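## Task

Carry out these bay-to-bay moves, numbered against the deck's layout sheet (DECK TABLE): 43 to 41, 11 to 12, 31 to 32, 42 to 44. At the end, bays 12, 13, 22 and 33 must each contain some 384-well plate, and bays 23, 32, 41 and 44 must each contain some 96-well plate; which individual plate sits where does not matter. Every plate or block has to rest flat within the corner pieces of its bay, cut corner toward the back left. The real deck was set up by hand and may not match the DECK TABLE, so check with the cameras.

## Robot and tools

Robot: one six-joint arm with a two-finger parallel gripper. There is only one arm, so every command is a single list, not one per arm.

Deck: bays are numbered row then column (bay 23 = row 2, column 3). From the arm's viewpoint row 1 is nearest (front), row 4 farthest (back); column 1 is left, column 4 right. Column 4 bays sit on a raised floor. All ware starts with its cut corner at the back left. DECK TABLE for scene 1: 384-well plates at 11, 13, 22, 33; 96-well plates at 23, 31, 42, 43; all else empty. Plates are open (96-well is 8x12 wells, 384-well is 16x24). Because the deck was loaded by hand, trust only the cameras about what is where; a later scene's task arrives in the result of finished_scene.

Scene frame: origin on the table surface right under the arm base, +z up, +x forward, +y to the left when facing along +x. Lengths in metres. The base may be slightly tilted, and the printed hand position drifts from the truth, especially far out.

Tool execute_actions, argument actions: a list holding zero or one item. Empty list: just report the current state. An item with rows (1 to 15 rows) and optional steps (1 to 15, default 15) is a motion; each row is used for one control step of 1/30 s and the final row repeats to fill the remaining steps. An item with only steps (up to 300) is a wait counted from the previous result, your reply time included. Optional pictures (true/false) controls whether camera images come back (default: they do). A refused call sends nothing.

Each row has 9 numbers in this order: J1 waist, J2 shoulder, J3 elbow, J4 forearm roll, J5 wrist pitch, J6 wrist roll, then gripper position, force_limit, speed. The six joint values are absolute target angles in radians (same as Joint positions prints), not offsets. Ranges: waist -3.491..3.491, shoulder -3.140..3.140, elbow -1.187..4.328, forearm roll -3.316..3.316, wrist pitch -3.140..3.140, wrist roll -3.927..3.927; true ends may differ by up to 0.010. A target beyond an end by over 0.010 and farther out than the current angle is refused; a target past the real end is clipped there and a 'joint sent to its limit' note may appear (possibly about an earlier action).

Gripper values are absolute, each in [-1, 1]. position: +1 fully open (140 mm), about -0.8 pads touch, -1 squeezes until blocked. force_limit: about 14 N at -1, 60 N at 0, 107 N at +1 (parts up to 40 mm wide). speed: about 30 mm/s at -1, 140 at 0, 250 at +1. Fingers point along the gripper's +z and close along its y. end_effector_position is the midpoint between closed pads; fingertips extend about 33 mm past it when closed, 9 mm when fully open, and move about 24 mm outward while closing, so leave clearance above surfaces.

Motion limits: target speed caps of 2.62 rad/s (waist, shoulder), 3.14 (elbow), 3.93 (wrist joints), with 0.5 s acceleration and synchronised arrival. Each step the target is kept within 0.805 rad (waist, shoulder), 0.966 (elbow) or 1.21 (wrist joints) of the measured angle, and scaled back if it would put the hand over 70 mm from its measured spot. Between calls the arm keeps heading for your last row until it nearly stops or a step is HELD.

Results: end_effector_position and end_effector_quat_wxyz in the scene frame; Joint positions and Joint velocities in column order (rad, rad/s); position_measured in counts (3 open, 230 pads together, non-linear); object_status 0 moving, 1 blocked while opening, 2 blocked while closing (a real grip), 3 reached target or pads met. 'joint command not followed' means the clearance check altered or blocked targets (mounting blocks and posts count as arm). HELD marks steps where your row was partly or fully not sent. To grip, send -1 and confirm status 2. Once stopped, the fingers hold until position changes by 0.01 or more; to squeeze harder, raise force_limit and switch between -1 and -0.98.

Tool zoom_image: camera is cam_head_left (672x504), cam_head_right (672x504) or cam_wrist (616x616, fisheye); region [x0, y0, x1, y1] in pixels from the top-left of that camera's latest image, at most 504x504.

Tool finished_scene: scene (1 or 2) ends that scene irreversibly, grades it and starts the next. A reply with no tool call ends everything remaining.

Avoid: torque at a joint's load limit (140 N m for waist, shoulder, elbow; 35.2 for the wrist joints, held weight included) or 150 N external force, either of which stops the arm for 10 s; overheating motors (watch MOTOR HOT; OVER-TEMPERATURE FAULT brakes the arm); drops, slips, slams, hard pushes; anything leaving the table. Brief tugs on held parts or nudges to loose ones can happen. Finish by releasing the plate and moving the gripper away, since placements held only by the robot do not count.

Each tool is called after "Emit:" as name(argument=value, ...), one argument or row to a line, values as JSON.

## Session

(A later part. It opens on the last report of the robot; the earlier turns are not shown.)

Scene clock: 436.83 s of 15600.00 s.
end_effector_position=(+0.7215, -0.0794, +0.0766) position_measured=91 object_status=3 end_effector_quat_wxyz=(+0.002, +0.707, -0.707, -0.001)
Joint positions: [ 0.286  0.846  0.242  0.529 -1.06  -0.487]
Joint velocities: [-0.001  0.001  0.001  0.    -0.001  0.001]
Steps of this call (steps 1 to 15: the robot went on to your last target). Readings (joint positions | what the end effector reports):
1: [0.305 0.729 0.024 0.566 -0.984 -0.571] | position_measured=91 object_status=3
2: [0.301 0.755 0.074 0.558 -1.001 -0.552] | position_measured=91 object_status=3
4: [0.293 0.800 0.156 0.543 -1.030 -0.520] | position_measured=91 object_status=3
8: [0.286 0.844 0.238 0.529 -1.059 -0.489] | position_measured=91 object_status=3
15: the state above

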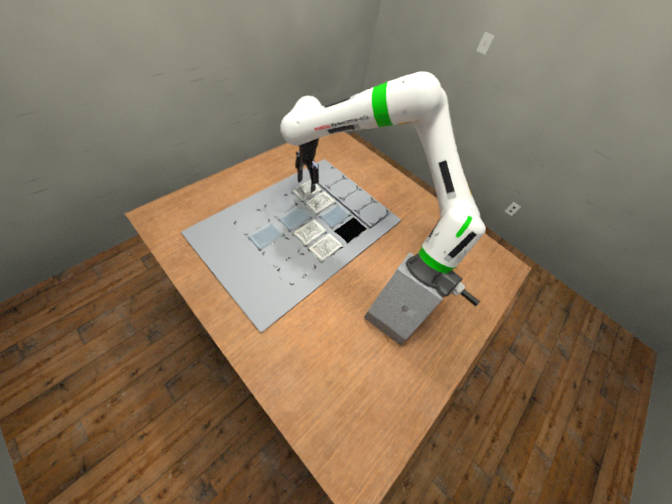

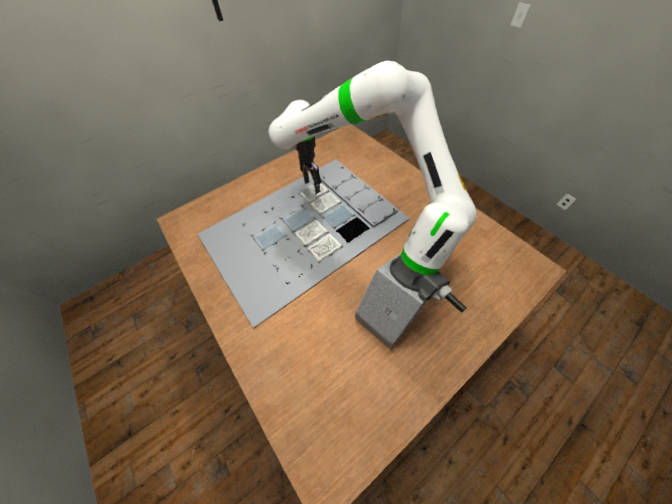

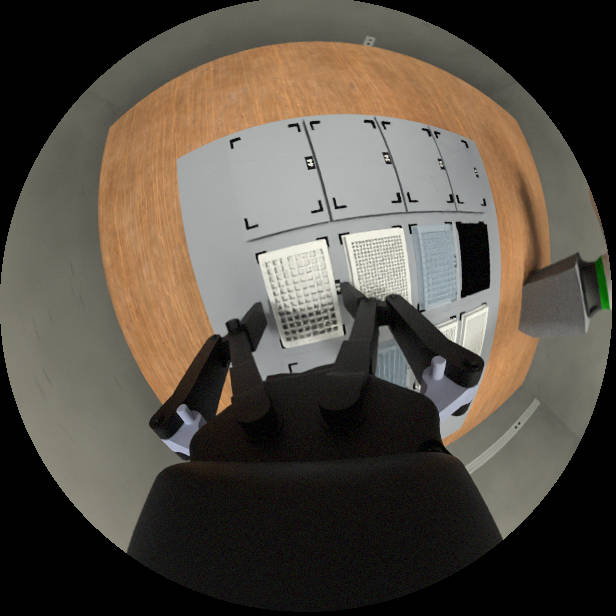

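Good enough; descend.

Emit:
execute_actions(
  actions=[
    {"rows":[[0.2664,0.8795,0.2313,0.5448,-1.0144,-0.497,0.3,-0.3,-0.5]],"steps":12},
  ],
)

Emit:
zoom_image(
  camera="cam_wrist",
  region=[200, 200, 420, 380],
)

Scene clock: 440.60 s of 15600.00 s.
end_effector_position=(+0.7210, -0.0796, +0.0479) position_measured=91 object_status=3 end_effector_quat_wxyz=(+0.002, +0.707, -0.707, -0.001)
Joint positions: [ 0.266  0.879  0.231  0.545 -1.014 -0.497]
Joint velocities: [ 0.001  0.     0.    -0.     0.002  0.001]
Steps of this call (steps 1 to 15: the robot went on to your last target; steps 16 to 90: nothing new was sent; then 0.37 s passed at rest; steps 91 to 102: all 12 steps of this action). Readings (joint positions | what the end effector reports):
91: [0.286 0.847 0.242 0.529 -1.060 -0.487] | position_measured=91 object_status=3
92: [0.284 0.851 0.241 0.531 -1.054 -0.488] | position_measured=91 object_status=3
94: [0.271 0.872 0.234 0.540 -1.026 -0.494] | position_measured=91 object_status=3
98: [0.266 0.880 0.231 0.545 -1.015 -0.497] | position_measured=91 object_status=3
102: the state above

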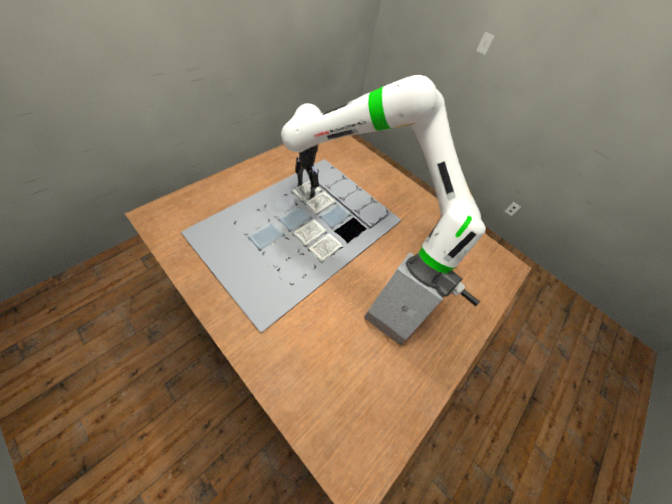

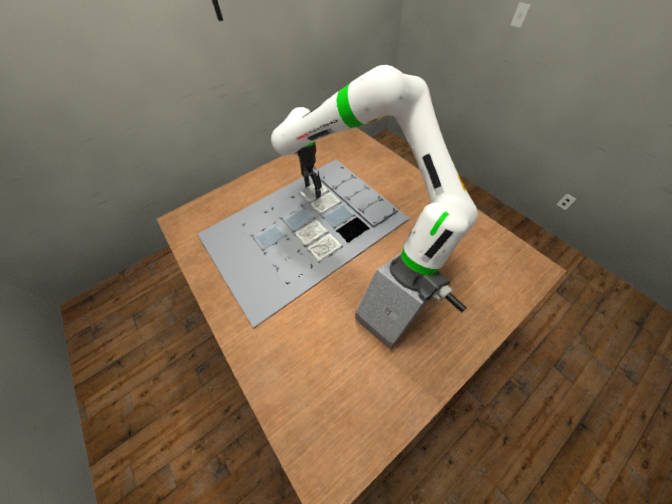

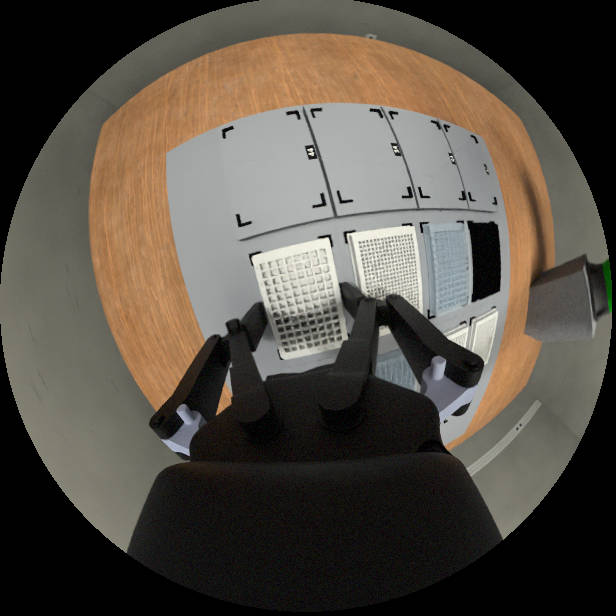

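Region (200, 200, 420, 380) of cam_wrist's 616x616 image, scaled by 2.291, with more detail than that image has; it fills the top 412 rows of this view, and the rest is white.

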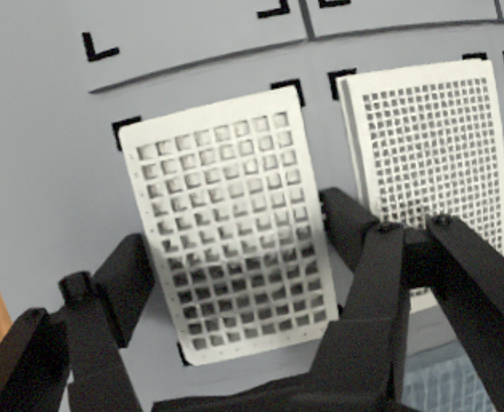

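Emit:
execute_actions(
  actions=[
    {"rows":[[0.2664,0.8795,0.2313,0.5448,-1.0144,-0.497,-1,-0.3,-0.5]],"steps":15},
  ],
  pictures=false,
)

Emit:
execute_actions(
  actions=[
    {"rows":[[0.2944,0.8323,0.2464,0.5217,-1.0796,-0.483,-1,-0.3,-0.5]],"steps":10},
  ],
  pictures=false,
)

Emit:
execute_actions(
  actions=[
    {"rows":[[0.0821,0.778,0.3361,0.5071,-1.1136,-0.223,-1,-0.3,-0.5]]},
  ],
  pictures=false,
)

Emit:
execute_actions(
  actions=[
    {"steps":8},
  ],
  pictures=false,
)

Emit:
execute_actions(
  actions=[
    {"rows":[[0.0731,0.7939,0.3311,0.5128,-1.0914,-0.2266,-1,-0.3,-0.5]],"steps":12},
  ],
)

Emit:
zoom_image(
  camera="cam_wrist",
  region=[200, 200, 420, 380],
)

Scene clock: 463.03 s of 15600.00 s.
end_effector_position=(+0.7210, -0.0793, +0.0480) position_measured=108 object_status=2 end_effector_quat_wxyz=(+0.002, +0.707, -0.707, -0.001)
Joint positions: [ 0.266  0.879  0.231  0.545 -1.014 -0.497]
Joint velocities: [ 0.001  0.     0.     0.     0.    -0.   ]
Steps of this call (steps 1 to 15: the robot went on to your last target; steps 16 to 90: nothing new was sent; then 18.93 s passed at rest; steps 91 to 105: all 15 steps of this action). Readings (joint positions | what the end effector reports):
91: [0.266 0.879 0.231 0.545 -1.014 -0.497] | position_measured=91 object_status=0
92: [0.266 0.879 0.231 0.545 -1.014 -0.497] | position_measured=94 object_status=0
94: [0.266 0.879 0.231 0.545 -1.014 -0.497] | position_measured=103 object_status=0
98: [0.266 0.879 0.231 0.545 -1.014 -0.497] | position_measured=108 object_status=0
105: the state above

Scene clock: 463.37 s of 15600.00 s.
end_effector_position=(+0.7214, -0.0792, +0.0889) position_measured=108 object_status=2 end_effector_quat_wxyz=(+0.002, +0.707, -0.707, -0.001)
Joint positions: [ 0.295  0.832  0.246  0.522 -1.08  -0.483]
Joint velocities: [-0.001  0.001  0.     0.    -0.002 -0.   ]
Steps of this call (steps 1 to 10: all 10 steps of this action). Readings (joint positions | what the end effector reports):
1: [0.267 0.879 0.231 0.545 -1.015 -0.497] | position_measured=108 object_status=2
2: [0.269 0.876 0.232 0.543 -1.020 -0.496] | position_measured=108 object_status=2
4: [0.283 0.851 0.240 0.531 -1.053 -0.489] | position_measured=108 object_status=2
8: [0.295 0.832 0.246 0.522 -1.079 -0.483] | position_measured=108 object_status=2
10: the state above

Scene clock: 463.87 s of 15600.00 s.
end_effector_position=(+0.7214, -0.2465, +0.0890) position_measured=108 object_status=2 end_effector_quat_wxyz=(+0.002, +0.707, -0.708, -0.001)
Joint positions: [ 0.082  0.778  0.336  0.507 -1.114 -0.223]
Joint velocities: [ 0.001 -0.001 -0.    -0.006  0.001  0.009]
Steps of this call (steps 1 to 15: all 15 steps of this action). Readings (joint positions | what the end effector reports):
1: [0.294 0.832 0.246 0.522 -1.080 -0.483] | position_measured=108 object_status=2
2: [0.291 0.832 0.248 0.521 -1.080 -0.477] | position_measured=108 object_status=2
4: [0.266 0.825 0.259 0.520 -1.084 -0.447] | position_measured=108 object_status=2
8: [0.176 0.802 0.297 0.514 -1.099 -0.337] | position_measured=108 object_status=2
15: the state above

Scene clock: 464.13 s of 15600.00 s.
end_effector_position=(+0.7214, -0.2464, +0.0891) position_measured=108 object_status=2 end_effector_quat_wxyz=(+0.002, +0.707, -0.708, -0.001)
Joint positions: [ 0.082  0.778  0.336  0.507 -1.114 -0.223]
Joint velocities: [ 0.001 -0.001  0.001  0.     0.001  0.001]
Steps of this call (steps 1 to 8: the robot went on to your last target). Readings (joint positions | what the end effector reports):
1: [0.082 0.778 0.336 0.507 -1.114 -0.223] | position_measured=108 object_status=2
2: [0.082 0.778 0.336 0.507 -1.114 -0.223] | position_measured=108 object_status=2
4: [0.082 0.778 0.336 0.507 -1.114 -0.223] | position_measured=108 object_status=2
8: the state above

Scene clock: 464.53 s of 15600.00 s.
end_effector_position=(+0.7217, -0.2463, +0.0751) position_measured=108 object_status=2 end_effector_quat_wxyz=(+0.002, +0.707, -0.707, -0.001)
Joint positions: [ 0.073  0.794  0.331  0.513 -1.091 -0.227]
Joint velocities: [-0.001 -0.001 -0.    -0.    -0.     0.   ]
Steps of this call (steps 1 to 12: all 12 steps of this action). Readings (joint positions | what the end effector reports):
1: [0.082 0.778 0.336 0.507 -1.114 -0.223] | position_measured=108 object_status=2
2: [0.080 0.782 0.335 0.508 -1.108 -0.224] | position_measured=108 object_status=2
4: [0.074 0.794 0.331 0.512 -1.093 -0.226] | position_measured=108 object_status=2
8: [0.073 0.794 0.331 0.513 -1.091 -0.227] | position_measured=108 object_status=2
12: the state above

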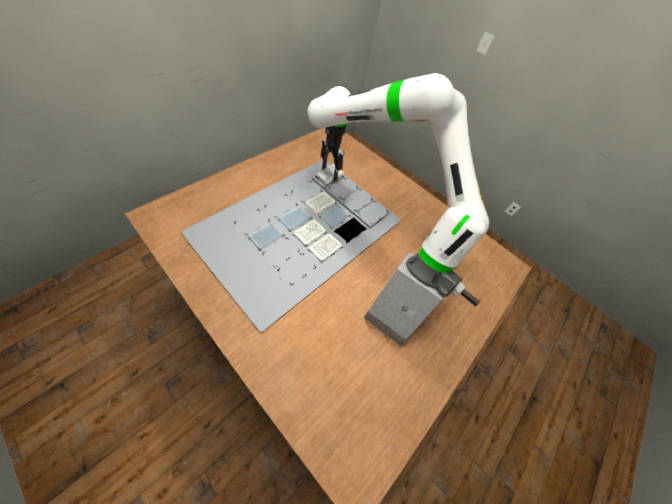

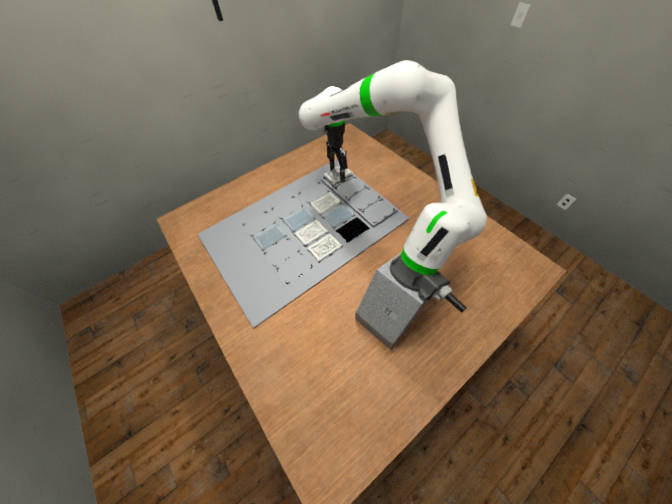

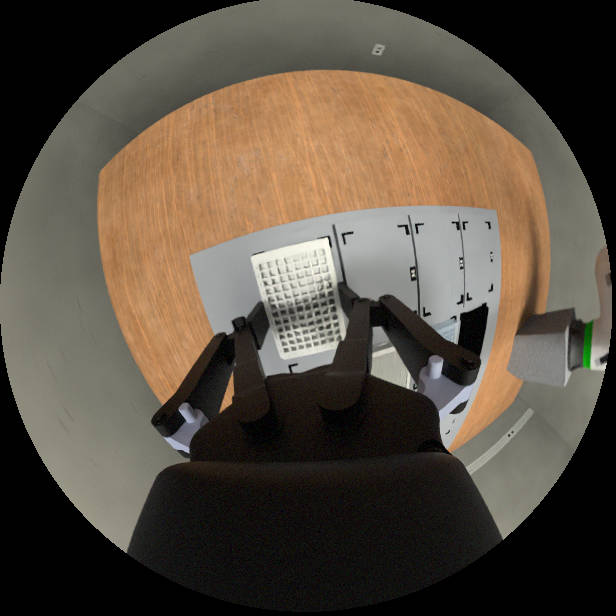

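Region (200, 200, 420, 380) of cam_wrist's 616x616 image, scaled by 2.291, with more detail than that image has; it fills the top 412 rows of this view, and the rest is white.

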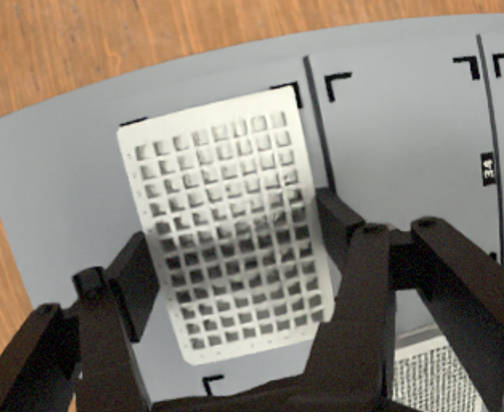

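Emit:
execute_actions(
  actions=[
    {"rows":[[0.0701,0.7998,0.3266,0.5152,-1.081,-0.2292,-1,-0.3,-0.5]],"steps":10},
  ],
)

Emit:
zoom_image(
  camera="cam_wrist",
  region=[200, 200, 420, 380],
)

Scene clock: 473.37 s of 15600.00 s.
end_effector_position=(+0.7212, -0.2455, +0.0689) position_measured=108 object_status=2 end_effector_quat_wxyz=(+0.002, +0.707, -0.707, -0.001)
Joint positions: [ 0.07   0.8    0.327  0.515 -1.081 -0.229]
Joint velocities: [ 0.     0.    -0.     0.     0.001 -0.001]
Steps of this call (steps 1 to 15: the robot went on to your last target; steps 16 to 90: nothing new was sent; then 5.50 s passed at rest; steps 91 to 100: all 10 steps of this action). Readings (joint positions | what the end effector reports):
91: [0.073 0.794 0.331 0.513 -1.091 -0.227] | position_measured=108 object_status=2
92: [0.072 0.796 0.329 0.514 -1.086 -0.228] | position_measured=108 object_status=2
94: [0.070 0.800 0.326 0.514 -1.081 -0.229] | position_measured=108 object_status=2
98: [0.070 0.800 0.327 0.515 -1.081 -0.229] | position_measured=108 object_status=2
100: the state above

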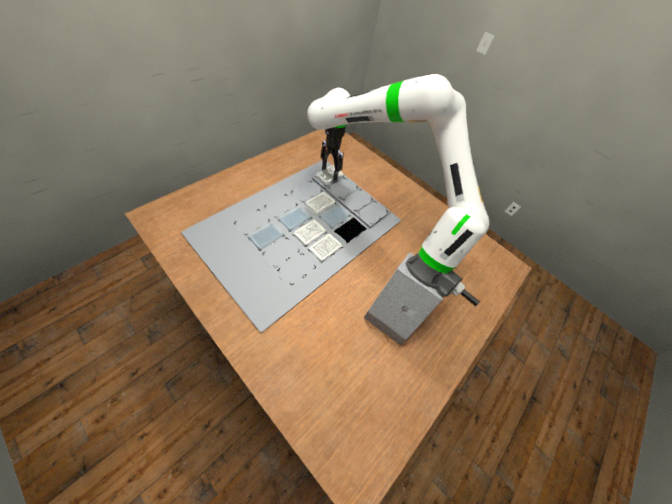

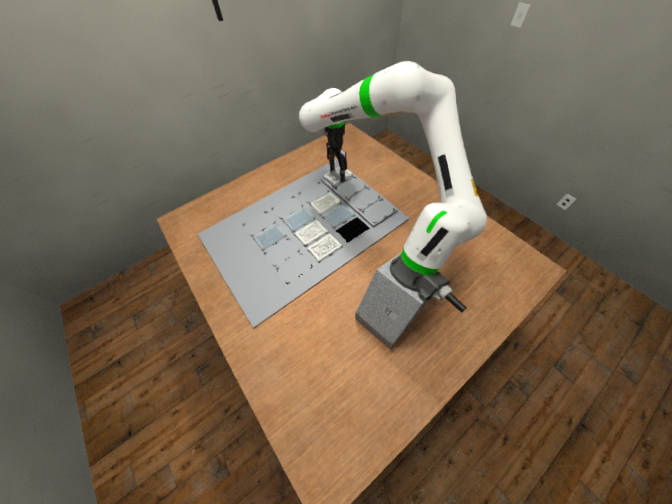

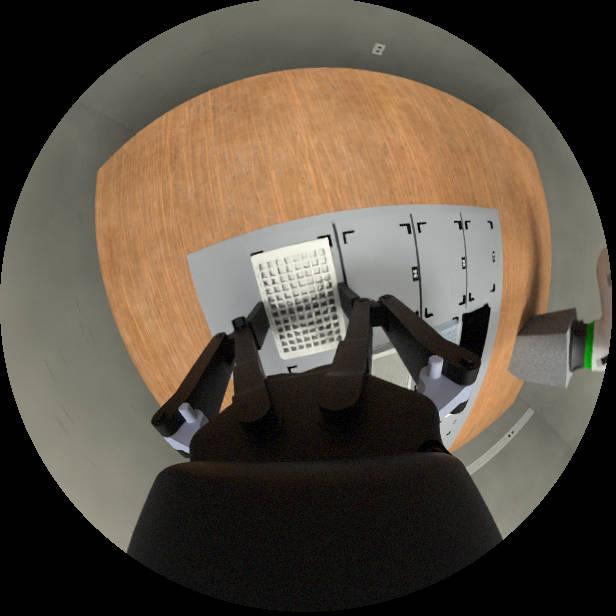

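Region (200, 200, 420, 380) of cam_wrist's 616x616 image, scaled by 2.291, with more detail than that image has; it fills the top 412 rows of this view, and the rest is white.

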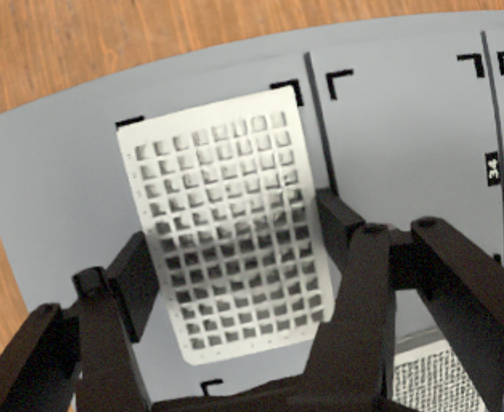

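Emit:
execute_actions(
  actions=[
    {"rows":[[0.0691,0.8006,0.3244,0.5158,-1.0779,-0.23,-1,-0.3,-0.5],[0.0691,0.8006,0.3244,0.5158,-1.0779,-0.23,-1,-0.3,-0.5],[0.0691,0.8006,0.3244,0.5158,-1.0779,-0.23,-1,-0.3,-0.5],[0.0682,0.8023,0.3238,0.5164,-1.0756,-0.2304,-1,-0.3,-0.5],[0.0682,0.8023,0.3238,0.5164,-1.0756,-0.2304,-1,-0.3,-0.5],[0.0682,0.8023,0.3238,0.5164,-1.0756,-0.2304,-1,-0.3,-0.5],[0.0672,0.804,0.3233,0.517,-1.0732,-0.2308,-1,-0.3,-0.5],[0.0672,0.804,0.3233,0.517,-1.0732,-0.2308,-1,-0.3,-0.5],[0.0672,0.804,0.3233,0.517,-1.0732,-0.2308,-1,-0.3,-0.5],[0.0672,0.804,0.3233,0.517,-1.0732,-0.2308,-1,-0.3,-0.5],[0.0672,0.804,0.3233,0.517,-1.0732,-0.2308,0.3,-0.3,-0.5]]},
  ],
  pictures=false,
)

Emit:
execute_actions(
  actions=[
    {"rows":[[0.0853,0.7723,0.3379,0.5051,-1.1215,-0.222,0.3,-0.3,-0.5]],"steps":12},
  ],
)

Emit:
zoom_image(
  camera="cam_wrist",
  region=[200, 200, 420, 380],
)

Scene clock: 486.13 s of 15600.00 s.
end_effector_position=(+0.7208, -0.2453, +0.0644) position_measured=92 object_status=0 end_effector_quat_wxyz=(+0.001, +0.707, -0.707, -0.001)
Joint positions: [ 0.067  0.804  0.323  0.517 -1.073 -0.231]
Joint velocities: [ 0.     0.     0.     0.    -0.002  0.001]
Steps of this call (steps 1 to 15: the robot went on to your last target; steps 16 to 90: nothing new was sent; then 9.27 s passed at rest; steps 91 to 105: all 15 steps of this action). Readings (joint positions | what the end effector reports):
91: [0.070 0.800 0.327 0.515 -1.081 -0.229] | position_measured=108 object_status=2
92: [0.070 0.800 0.325 0.516 -1.079 -0.230] | position_measured=108 object_status=2
94: [0.069 0.801 0.324 0.516 -1.078 -0.230] | position_measured=108 object_status=2
98: [0.068 0.803 0.324 0.517 -1.074 -0.231] | position_measured=108 object_status=2
105: the state above

Scene clock: 486.53 s of 15600.00 s.
end_effector_position=(+0.7214, -0.2465, +0.0941) position_measured=91 object_status=3 end_effector_quat_wxyz=(+0.001, +0.707, -0.708, -0.001)
Joint positions: [ 0.085  0.772  0.338  0.505 -1.121 -0.222]
Joint velocities: [-0.001  0.    -0.     0.     0.001  0.   ]
Steps of this call (steps 1 to 12: all 12 steps of this action). Readings (joint positions | what the end effector reports):
1: [0.067 0.804 0.323 0.517 -1.073 -0.231] | position_measured=91 object_status=0
2: [0.069 0.800 0.325 0.516 -1.079 -0.230] | position_measured=91 object_status=0
4: [0.081 0.779 0.335 0.509 -1.110 -0.224] | position_measured=91 object_status=0
8: [0.085 0.772 0.338 0.505 -1.121 -0.222] | position_measured=91 object_status=0
12: the state above

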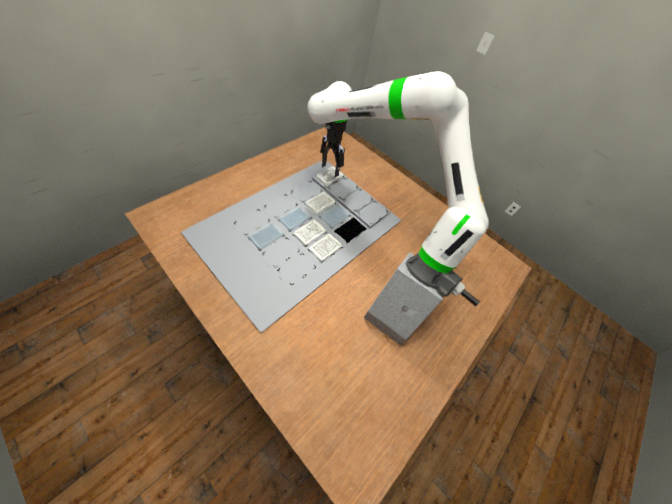

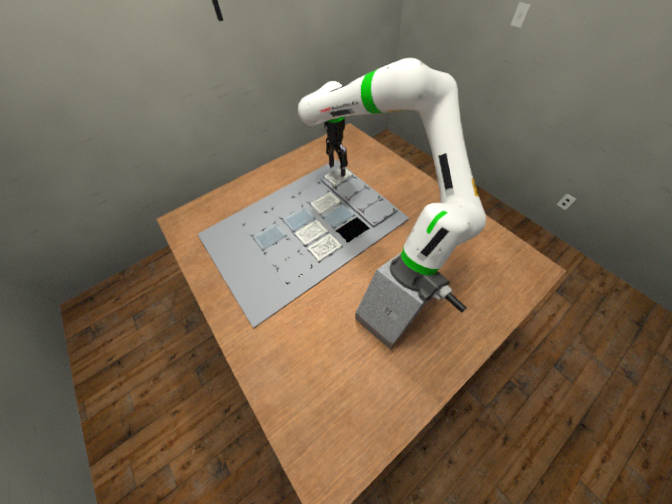

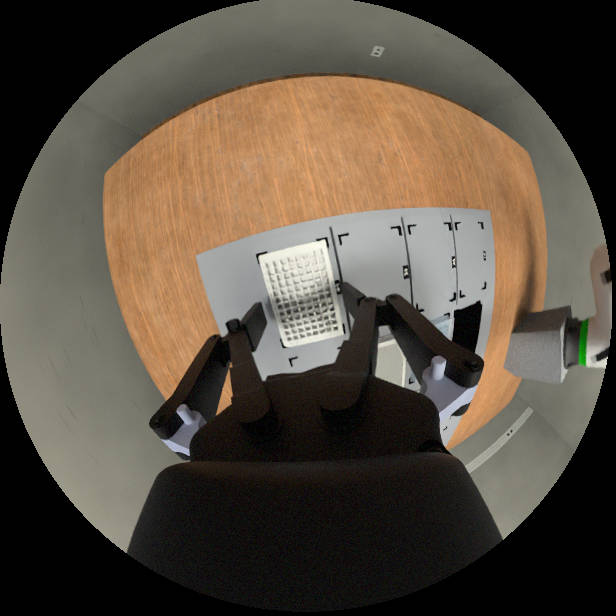

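Region (200, 200, 420, 380) of cam_wrist's 616x616 image, scaled by 2.291, with more detail than that image has; it fills the top 412 rows of this view, and the rest is white.

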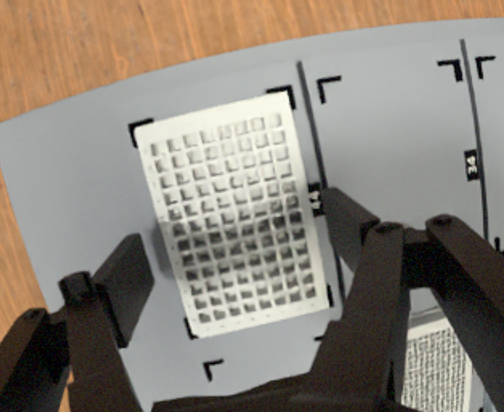

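Emit:
execute_actions(
  actions=[
    {"rows":[[0.7555,1.0199,0.1661,0.4654,-1.0112,-0.981,0.3,-0.3,-0.5]]},
  ],
  pictures=false,
)

Emit:
execute_actions(
  actions=[
    {"steps":35},
  ],
)

Emit:
zoom_image(
  camera="cam_wrist",
  region=[200, 200, 420, 380],
)

Scene clock: 499.57 s of 15600.00 s.
end_effector_position=(+0.7226, -0.0234, +0.0875) position_measured=91 object_status=3 end_effector_quat_wxyz=(-0.007, +0.708, -0.706, -0.010)
Joint positions: [ 0.354  0.871  0.269  0.49  -1.078 -0.526]
Joint velocities: [ 0.655  0.242 -0.169 -0.039  0.108 -0.738]
Steps of this call (steps 1 to 15: the robot went on to your last target; steps 16 to 90: nothing new was sent; then 9.53 s passed at rest; steps 91 to 105: all 15 steps of this action). Readings (joint positions | what the end effector reports):
91: [0.086 0.772 0.338 0.505 -1.122 -0.222] | position_measured=91 object_status=3
92: [0.089 0.773 0.337 0.505 -1.121 -0.227] | position_measured=91 object_status=3
94: [0.114 0.783 0.330 0.504 -1.117 -0.256] | position_measured=91 object_status=3
98: [0.201 0.815 0.308 0.499 -1.103 -0.353] | position_measured=91 object_status=3
105: the state above

Scene clock: 500.73 s of 15600.00 s.
end_effector_position=(+0.6117, +0.2552, +0.0770) position_measured=91 object_status=3 end_effector_quat_wxyz=(+0.002, +0.707, -0.708, -0.001)
Joint positions: [ 0.755  1.02   0.166  0.465 -1.011 -0.981]
Joint velocities: [ 0.    -0.    -0.    -0.     0.001  0.   ]
Steps of this call (steps 1 to 35: the robot went on to your last target). Readings (joint positions | what the end effector reports):
1: [0.376 0.880 0.263 0.488 -1.074 -0.551] | position_measured=91 object_status=3
2: [0.399 0.888 0.258 0.487 -1.070 -0.577] | position_measured=91 object_status=3
4: [0.444 0.905 0.246 0.484 -1.063 -0.628] | position_measured=91 object_status=3
8: [0.535 0.938 0.223 0.479 -1.048 -0.731] | position_measured=91 object_status=3
35: the state above

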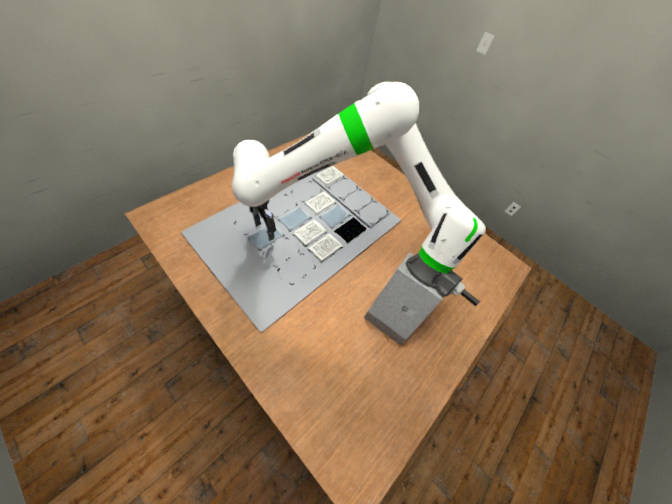

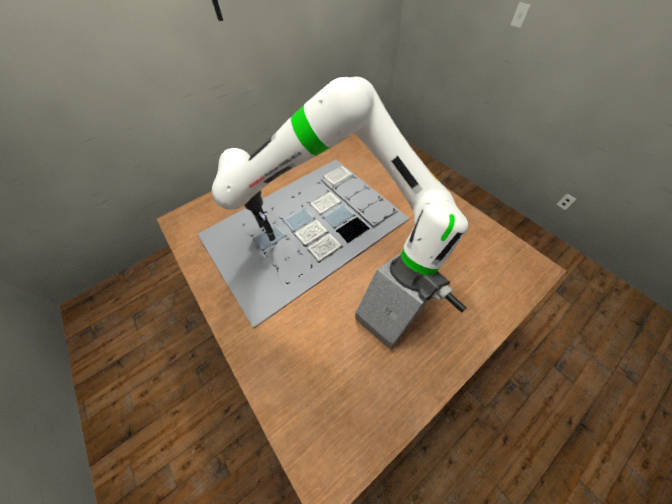

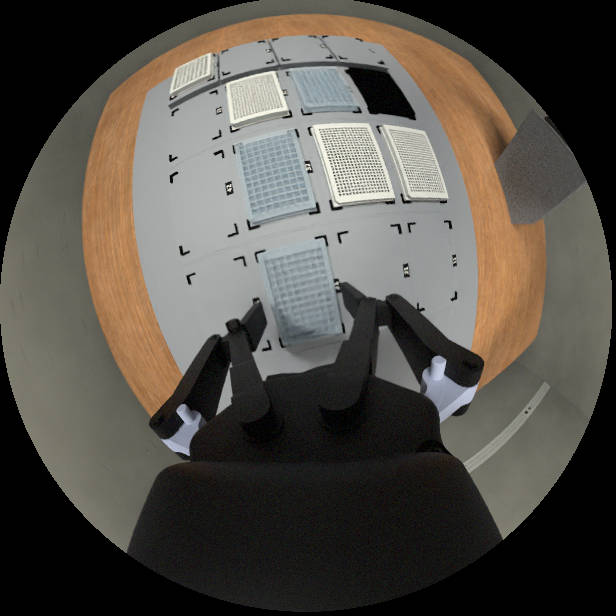

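Region (200, 200, 420, 380) of cam_wrist's 616x616 image, scaled by 2.291, with more detail than that image has; it fills the top 412 rows of this view, and the rest is white.

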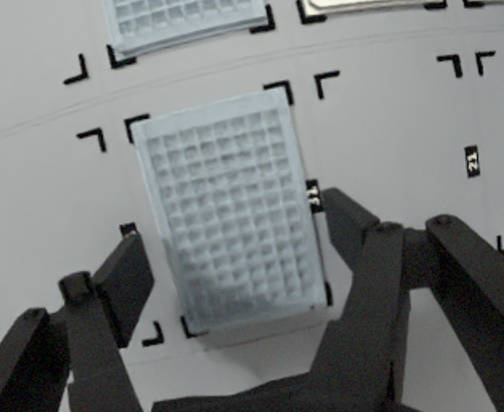

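Emit:
execute_actions(
  actions=[
    {"rows":[[0.7354,1.0592,0.1548,0.4888,-0.9604,-0.995,0.3,-0.3,-0.5]],"steps":10},
  ],
)

Emit:
zoom_image(
  camera="cam_wrist",
  region=[200, 200, 420, 380],
)

Emit:
execute_actions(
  actions=[
    {"rows":[[0.7354,1.0592,0.1548,0.4888,-0.9604,-0.995,-1,-0.3,-0.5]],"steps":15},
  ],
  pictures=false,
)

Emit:
execute_actions(
  actions=[
    {"rows":[[0.7555,1.0199,0.1661,0.4654,-1.0112,-0.981,-1,-0.3,-0.5]],"steps":10},
  ],
  pictures=false,
)

Emit:
execute_actions(
  actions=[
    {"rows":[[0.6717,1.2355,0.631,0.4391,-1.2084,-0.7965,-1,-0.3,-0.5]]},
  ],
  pictures=false,
)

Emit:
execute_actions(
  actions=[
    {"steps":8},
  ],
  pictures=false,
)

Emit:
execute_actions(
  actions=[
    {"rows":[[0.6595,1.2588,0.6243,0.4479,-1.177,-0.8009,-1,-0.3,-0.5]],"steps":12},
  ],
)

Emit:
zoom_image(
  camera="cam_wrist",
  region=[200, 200, 420, 380],
)

Scene clock: 518.83 s of 15600.00 s.
end_effector_position=(+0.6116, +0.2550, +0.0454) position_measured=91 object_status=3 end_effector_quat_wxyz=(+0.002, +0.707, -0.707, -0.001)
Joint positions: [ 0.735  1.059  0.155  0.489 -0.96  -0.995]
Joint velocities: [-0.001  0.001 -0.     0.    -0.    -0.   ]
Steps of this call (steps 1 to 15: the robot went on to your last target; steps 16 to 90: nothing new was sent; then 14.77 s passed at rest; steps 91 to 100: all 10 steps of this action). Readings (joint positions | what the end effector reports):
91: [0.755 1.020 0.166 0.465 -1.011 -0.981] | position_measured=91 object_status=3
92: [0.754 1.024 0.165 0.468 -1.005 -0.983] | position_measured=91 object_status=3
94: [0.742 1.047 0.158 0.481 -0.976 -0.991] | position_measured=91 object_status=3
98: [0.735 1.059 0.155 0.489 -0.961 -0.995] | position_measured=91 object_status=3
100: the state above

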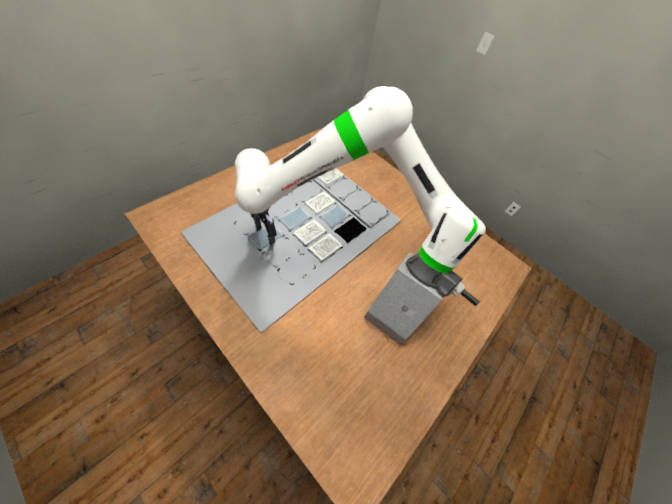

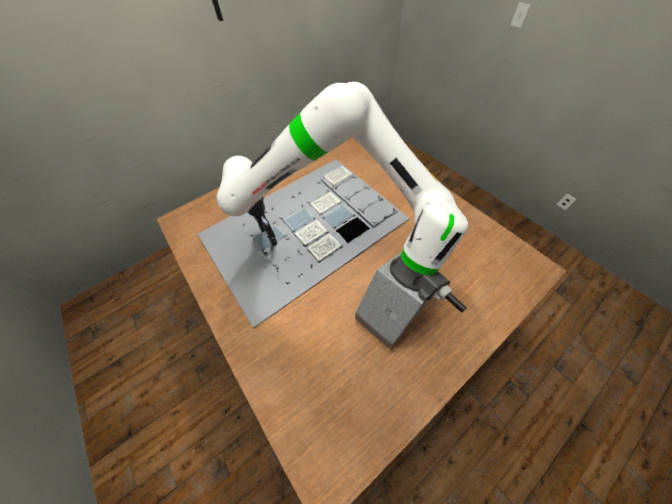

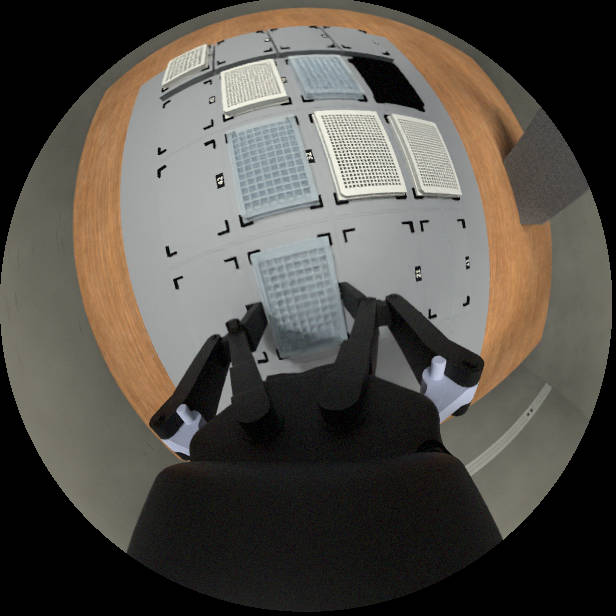

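Region (200, 200, 420, 380) of cam_wrist's 616x616 image, scaled by 2.291, with more detail than that image has; it fills the top 412 rows of this view, and the rest is white.

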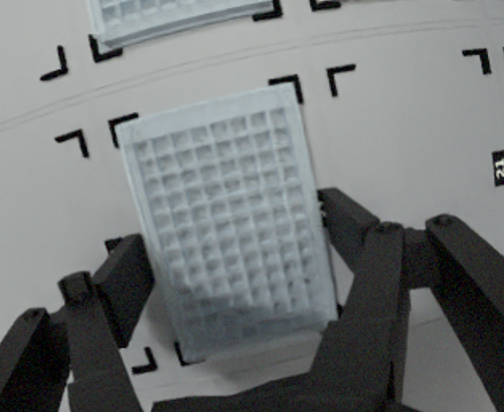

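Scene clock: 519.33 s of 15600.00 s.
end_effector_position=(+0.6117, +0.2551, +0.0455) position_measured=105 object_status=2 end_effector_quat_wxyz=(+0.001, +0.707, -0.708, -0.001)
Joint positions: [ 0.735  1.059  0.155  0.489 -0.96  -0.995]
Joint velocities: [ 0.     0.002  0.     0.    -0.002 -0.   ]
Steps of this call (steps 1 to 15: all 15 steps of this action). Readings (joint positions | what the end effector reports):
1: [0.735 1.059 0.155 0.489 -0.960 -0.995] | position_measured=91 object_status=0
2: [0.735 1.059 0.155 0.489 -0.960 -0.995] | position_measured=94 object_status=0
4: [0.735 1.059 0.155 0.489 -0.960 -0.995] | position_measured=103 object_status=0
8: [0.735 1.059 0.155 0.489 -0.960 -0.995] | position_measured=105 object_status=0
15: the state above

Scene clock: 519.67 s of 15600.00 s.
end_effector_position=(+0.6117, +0.2552, +0.0770) position_measured=105 object_status=2 end_effector_quat_wxyz=(+0.002, +0.707, -0.708, -0.001)
Joint positions: [ 0.756  1.02   0.166  0.465 -1.011 -0.981]
Joint velocities: [-0.001  0.    -0.     0.    -0.001  0.   ]
Steps of this call (steps 1 to 10: all 10 steps of this action). Readings (joint positions | what the end effector reports):
1: [0.736 1.059 0.155 0.489 -0.961 -0.995] | position_measured=105 object_status=2
2: [0.737 1.056 0.156 0.487 -0.965 -0.994] | position_measured=105 object_status=2
4: [0.749 1.033 0.162 0.473 -0.995 -0.986] | position_measured=105 object_status=2
8: [0.756 1.020 0.166 0.465 -1.011 -0.981] | position_measured=105 object_status=2
10: the state above

Scene clock: 520.17 s of 15600.00 s.
end_effector_position=(+0.7151, +0.2548, +0.0769) position_measured=105 object_status=2 end_effector_quat_wxyz=(+0.001, +0.707, -0.708, -0.001)
Joint positions: [ 0.675  1.227  0.613  0.44  -1.201 -0.804]
Joint velocities: [-0.081  0.211  0.454 -0.026 -0.192  0.179]
Steps of this call (steps 1 to 15: all 15 steps of this action). Readings (joint positions | what the end effector reports):
1: [0.756 1.020 0.166 0.465 -1.011 -0.981] | position_measured=105 object_status=2
2: [0.755 1.022 0.171 0.465 -1.014 -0.979] | position_measured=105 object_status=2
4: [0.749 1.036 0.201 0.463 -1.026 -0.967] | position_measured=105 object_status=2
8: [0.723 1.103 0.346 0.455 -1.087 -0.910] | position_measured=105 object_status=2
15: the state above

Scene clock: 520.43 s of 15600.00 s.
end_effector_position=(+0.7185, +0.2543, +0.0767) position_measured=105 object_status=2 end_effector_quat_wxyz=(+0.001, +0.707, -0.707, -0.001)
Joint positions: [ 0.672  1.235  0.631  0.439 -1.208 -0.797]
Joint velocities: [-0.001  0.001  0.     0.    -0.    -0.001]
Steps of this call (steps 1 to 8: the robot went on to your last target). Readings (joint positions | what the end effector reports):
1: [0.673 1.233 0.625 0.439 -1.206 -0.799] | position_measured=105 object_status=2
2: [0.672 1.235 0.630 0.439 -1.208 -0.797] | position_measured=105 object_status=2
4: [0.672 1.235 0.631 0.439 -1.208 -0.797] | position_measured=105 object_status=2
8: the state above

Scene clock: 520.83 s of 15600.00 s.
end_effector_position=(+0.7189, +0.2540, +0.0548) position_measured=105 object_status=2 end_effector_quat_wxyz=(+0.001, +0.707, -0.708, -0.001)
Joint positions: [ 0.659  1.259  0.624  0.448 -1.177 -0.801]
Joint velocities: [ 0.002  0.001 -0.    -0.    -0.001 -0.   ]
Steps of this call (steps 1 to 12: all 12 steps of this action). Readings (joint positions | what the end effector reports):
1: [0.672 1.236 0.631 0.439 -1.208 -0.797] | position_measured=105 object_status=2
2: [0.670 1.239 0.630 0.440 -1.203 -0.797] | position_measured=105 object_status=2
4: [0.661 1.257 0.625 0.446 -1.181 -0.800] | position_measured=105 object_status=2
8: [0.659 1.259 0.624 0.448 -1.177 -0.801] | position_measured=105 object_status=2
12: the state above

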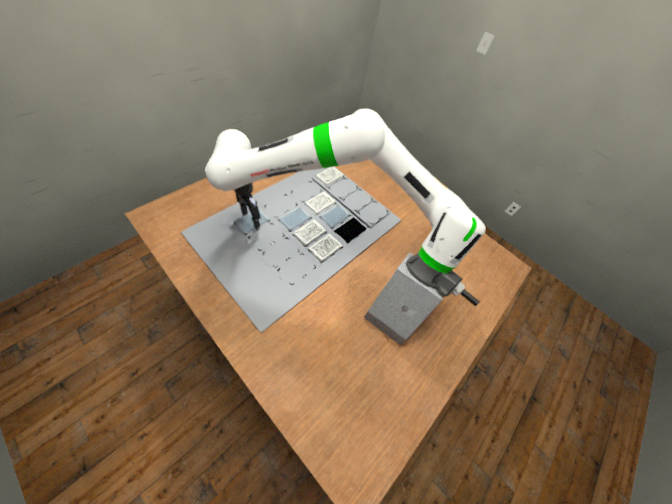

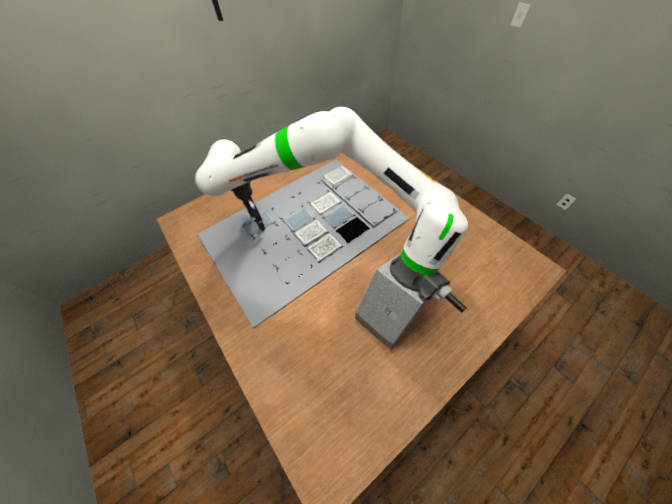

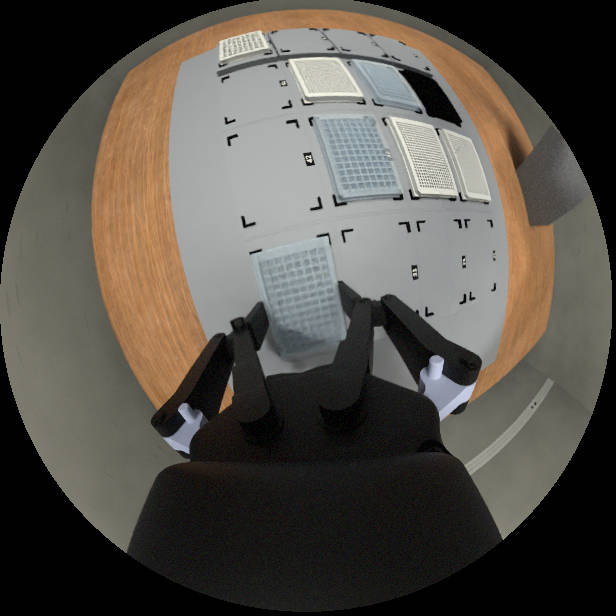

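Region (200, 200, 420, 380) of cam_wrist's 616x616 image, scaled by 2.291, with more detail than that image has; it fills the top 412 rows of this view, and the rest is white.

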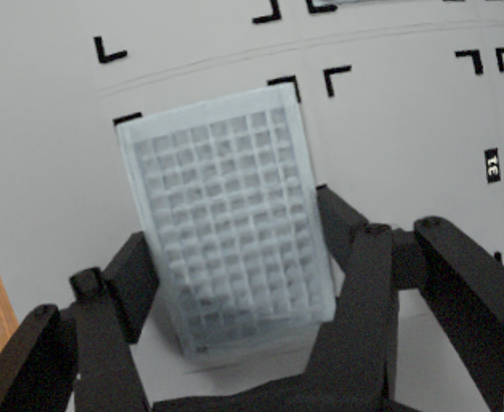

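Emit:
execute_actions(
  actions=[
    {"rows":[[0.6587,1.2613,0.6296,0.4476,-1.1792,-0.7989,-1,-0.3,-0.5],[0.6587,1.2613,0.6296,0.4476,-1.1792,-0.7989,-1,-0.3,-0.5],[0.6587,1.2613,0.6296,0.4476,-1.1792,-0.7989,-1,-0.3,-0.5],[0.6573,1.264,0.6289,0.4486,-1.1756,-0.7994,-1,-0.3,-0.5],[0.6573,1.264,0.6289,0.4486,-1.1756,-0.7994,-1,-0.3,-0.5],[0.6573,1.264,0.6289,0.4486,-1.1756,-0.7994,-1,-0.3,-0.5],[0.6559,1.2666,0.6281,0.4496,-1.172,-0.7999,-1,-0.3,-0.5],[0.6559,1.2666,0.6281,0.4496,-1.172,-0.7999,-1,-0.3,-0.5],[0.6559,1.2666,0.6281,0.4496,-1.172,-0.7999,-1,-0.3,-0.5],[0.6559,1.2666,0.6281,0.4496,-1.172,-0.7999,-1,-0.3,-0.5],[0.6559,1.2666,0.6281,0.4496,-1.172,-0.7999,0.3,-0.3,-0.5]]},
  ],
  pictures=false,
)

Emit:
execute_actions(
  actions=[
    {"rows":[[0.683,1.2143,0.637,0.431,-1.237,-0.7925,0.3,-0.3,-0.5]],"steps":14},
  ],
)

Emit:
zoom_image(
  camera="cam_wrist",
  region=[200, 200, 420, 380],
)

Scene clock: 536.27 s of 15600.00 s.
end_effector_position=(+0.7197, +0.2541, +0.0496) position_measured=91 object_status=0 end_effector_quat_wxyz=(+0.001, +0.707, -0.708, -0.001)
Joint positions: [ 0.656  1.267  0.628  0.45  -1.172 -0.8  ]
Joint velocities: [ 0.    -0.001  0.002 -0.    -0.     0.001]
Steps of this call (steps 1 to 15: the robot went on to your last target; steps 16 to 90: nothing new was sent; then 11.93 s passed at rest; steps 91 to 105: all 15 steps of this action). Readings (joint positions | what the end effector reports):
91: [0.660 1.259 0.624 0.448 -1.177 -0.801] | position_measured=105 object_status=2
92: [0.659 1.260 0.627 0.448 -1.178 -0.800] | position_measured=105 object_status=2
94: [0.659 1.262 0.629 0.448 -1.179 -0.799] | position_measured=105 object_status=2
98: [0.657 1.266 0.629 0.449 -1.173 -0.800] | position_measured=105 object_status=2
105: the state above

Scene clock: 536.73 s of 15600.00 s.
end_effector_position=(+0.7175, +0.2545, +0.0966) position_measured=91 object_status=3 end_effector_quat_wxyz=(+0.002, +0.707, -0.707, -0.001)
Joint positions: [ 0.683  1.214  0.637  0.431 -1.237 -0.793]
Joint velocities: [ 0.001 -0.    -0.     0.    -0.     0.001]
Steps of this call (steps 1 to 14: all 14 steps of this action). Readings (joint positions | what the end effector reports):
1: [0.656 1.266 0.628 0.450 -1.172 -0.800] | position_measured=91 object_status=0
2: [0.658 1.263 0.628 0.449 -1.177 -0.800] | position_measured=91 object_status=0
4: [0.670 1.238 0.633 0.440 -1.208 -0.796] | position_measured=91 object_status=0
8: [0.683 1.214 0.637 0.431 -1.237 -0.793] | position_measured=91 object_status=0
14: the state above

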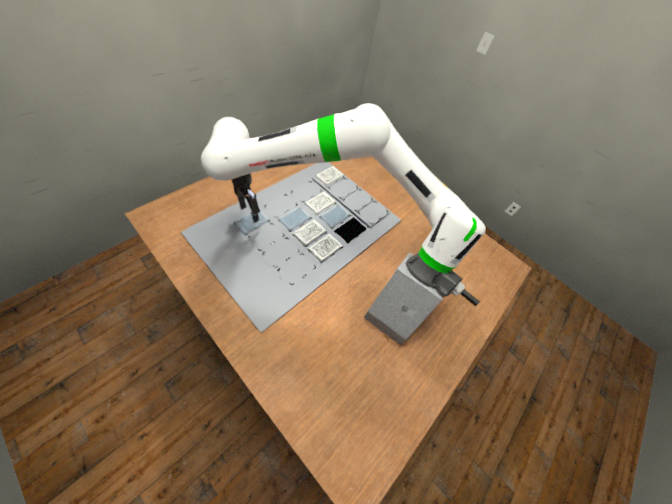

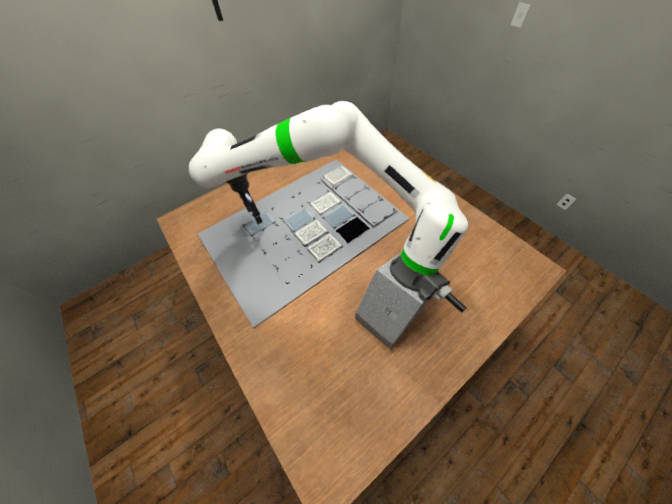

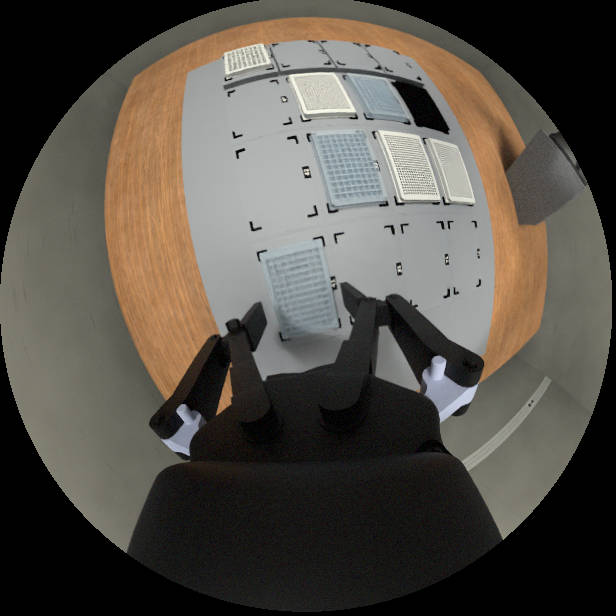

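Region (200, 200, 420, 380) of cam_wrist's 616x616 image, scaled by 2.291, with more detail than that image has; it fills the top 412 rows of this view, and the rest is white.

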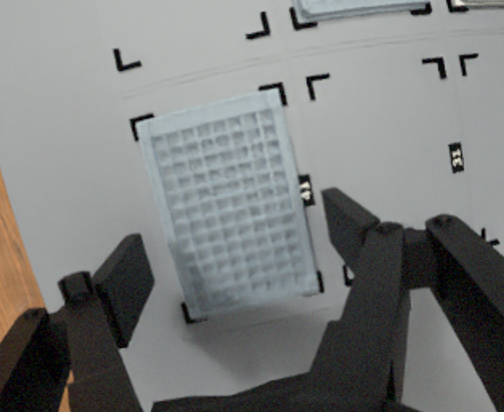

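Emit:
finished_scene(
  scene=1,
)

The scene is finished: the task was done.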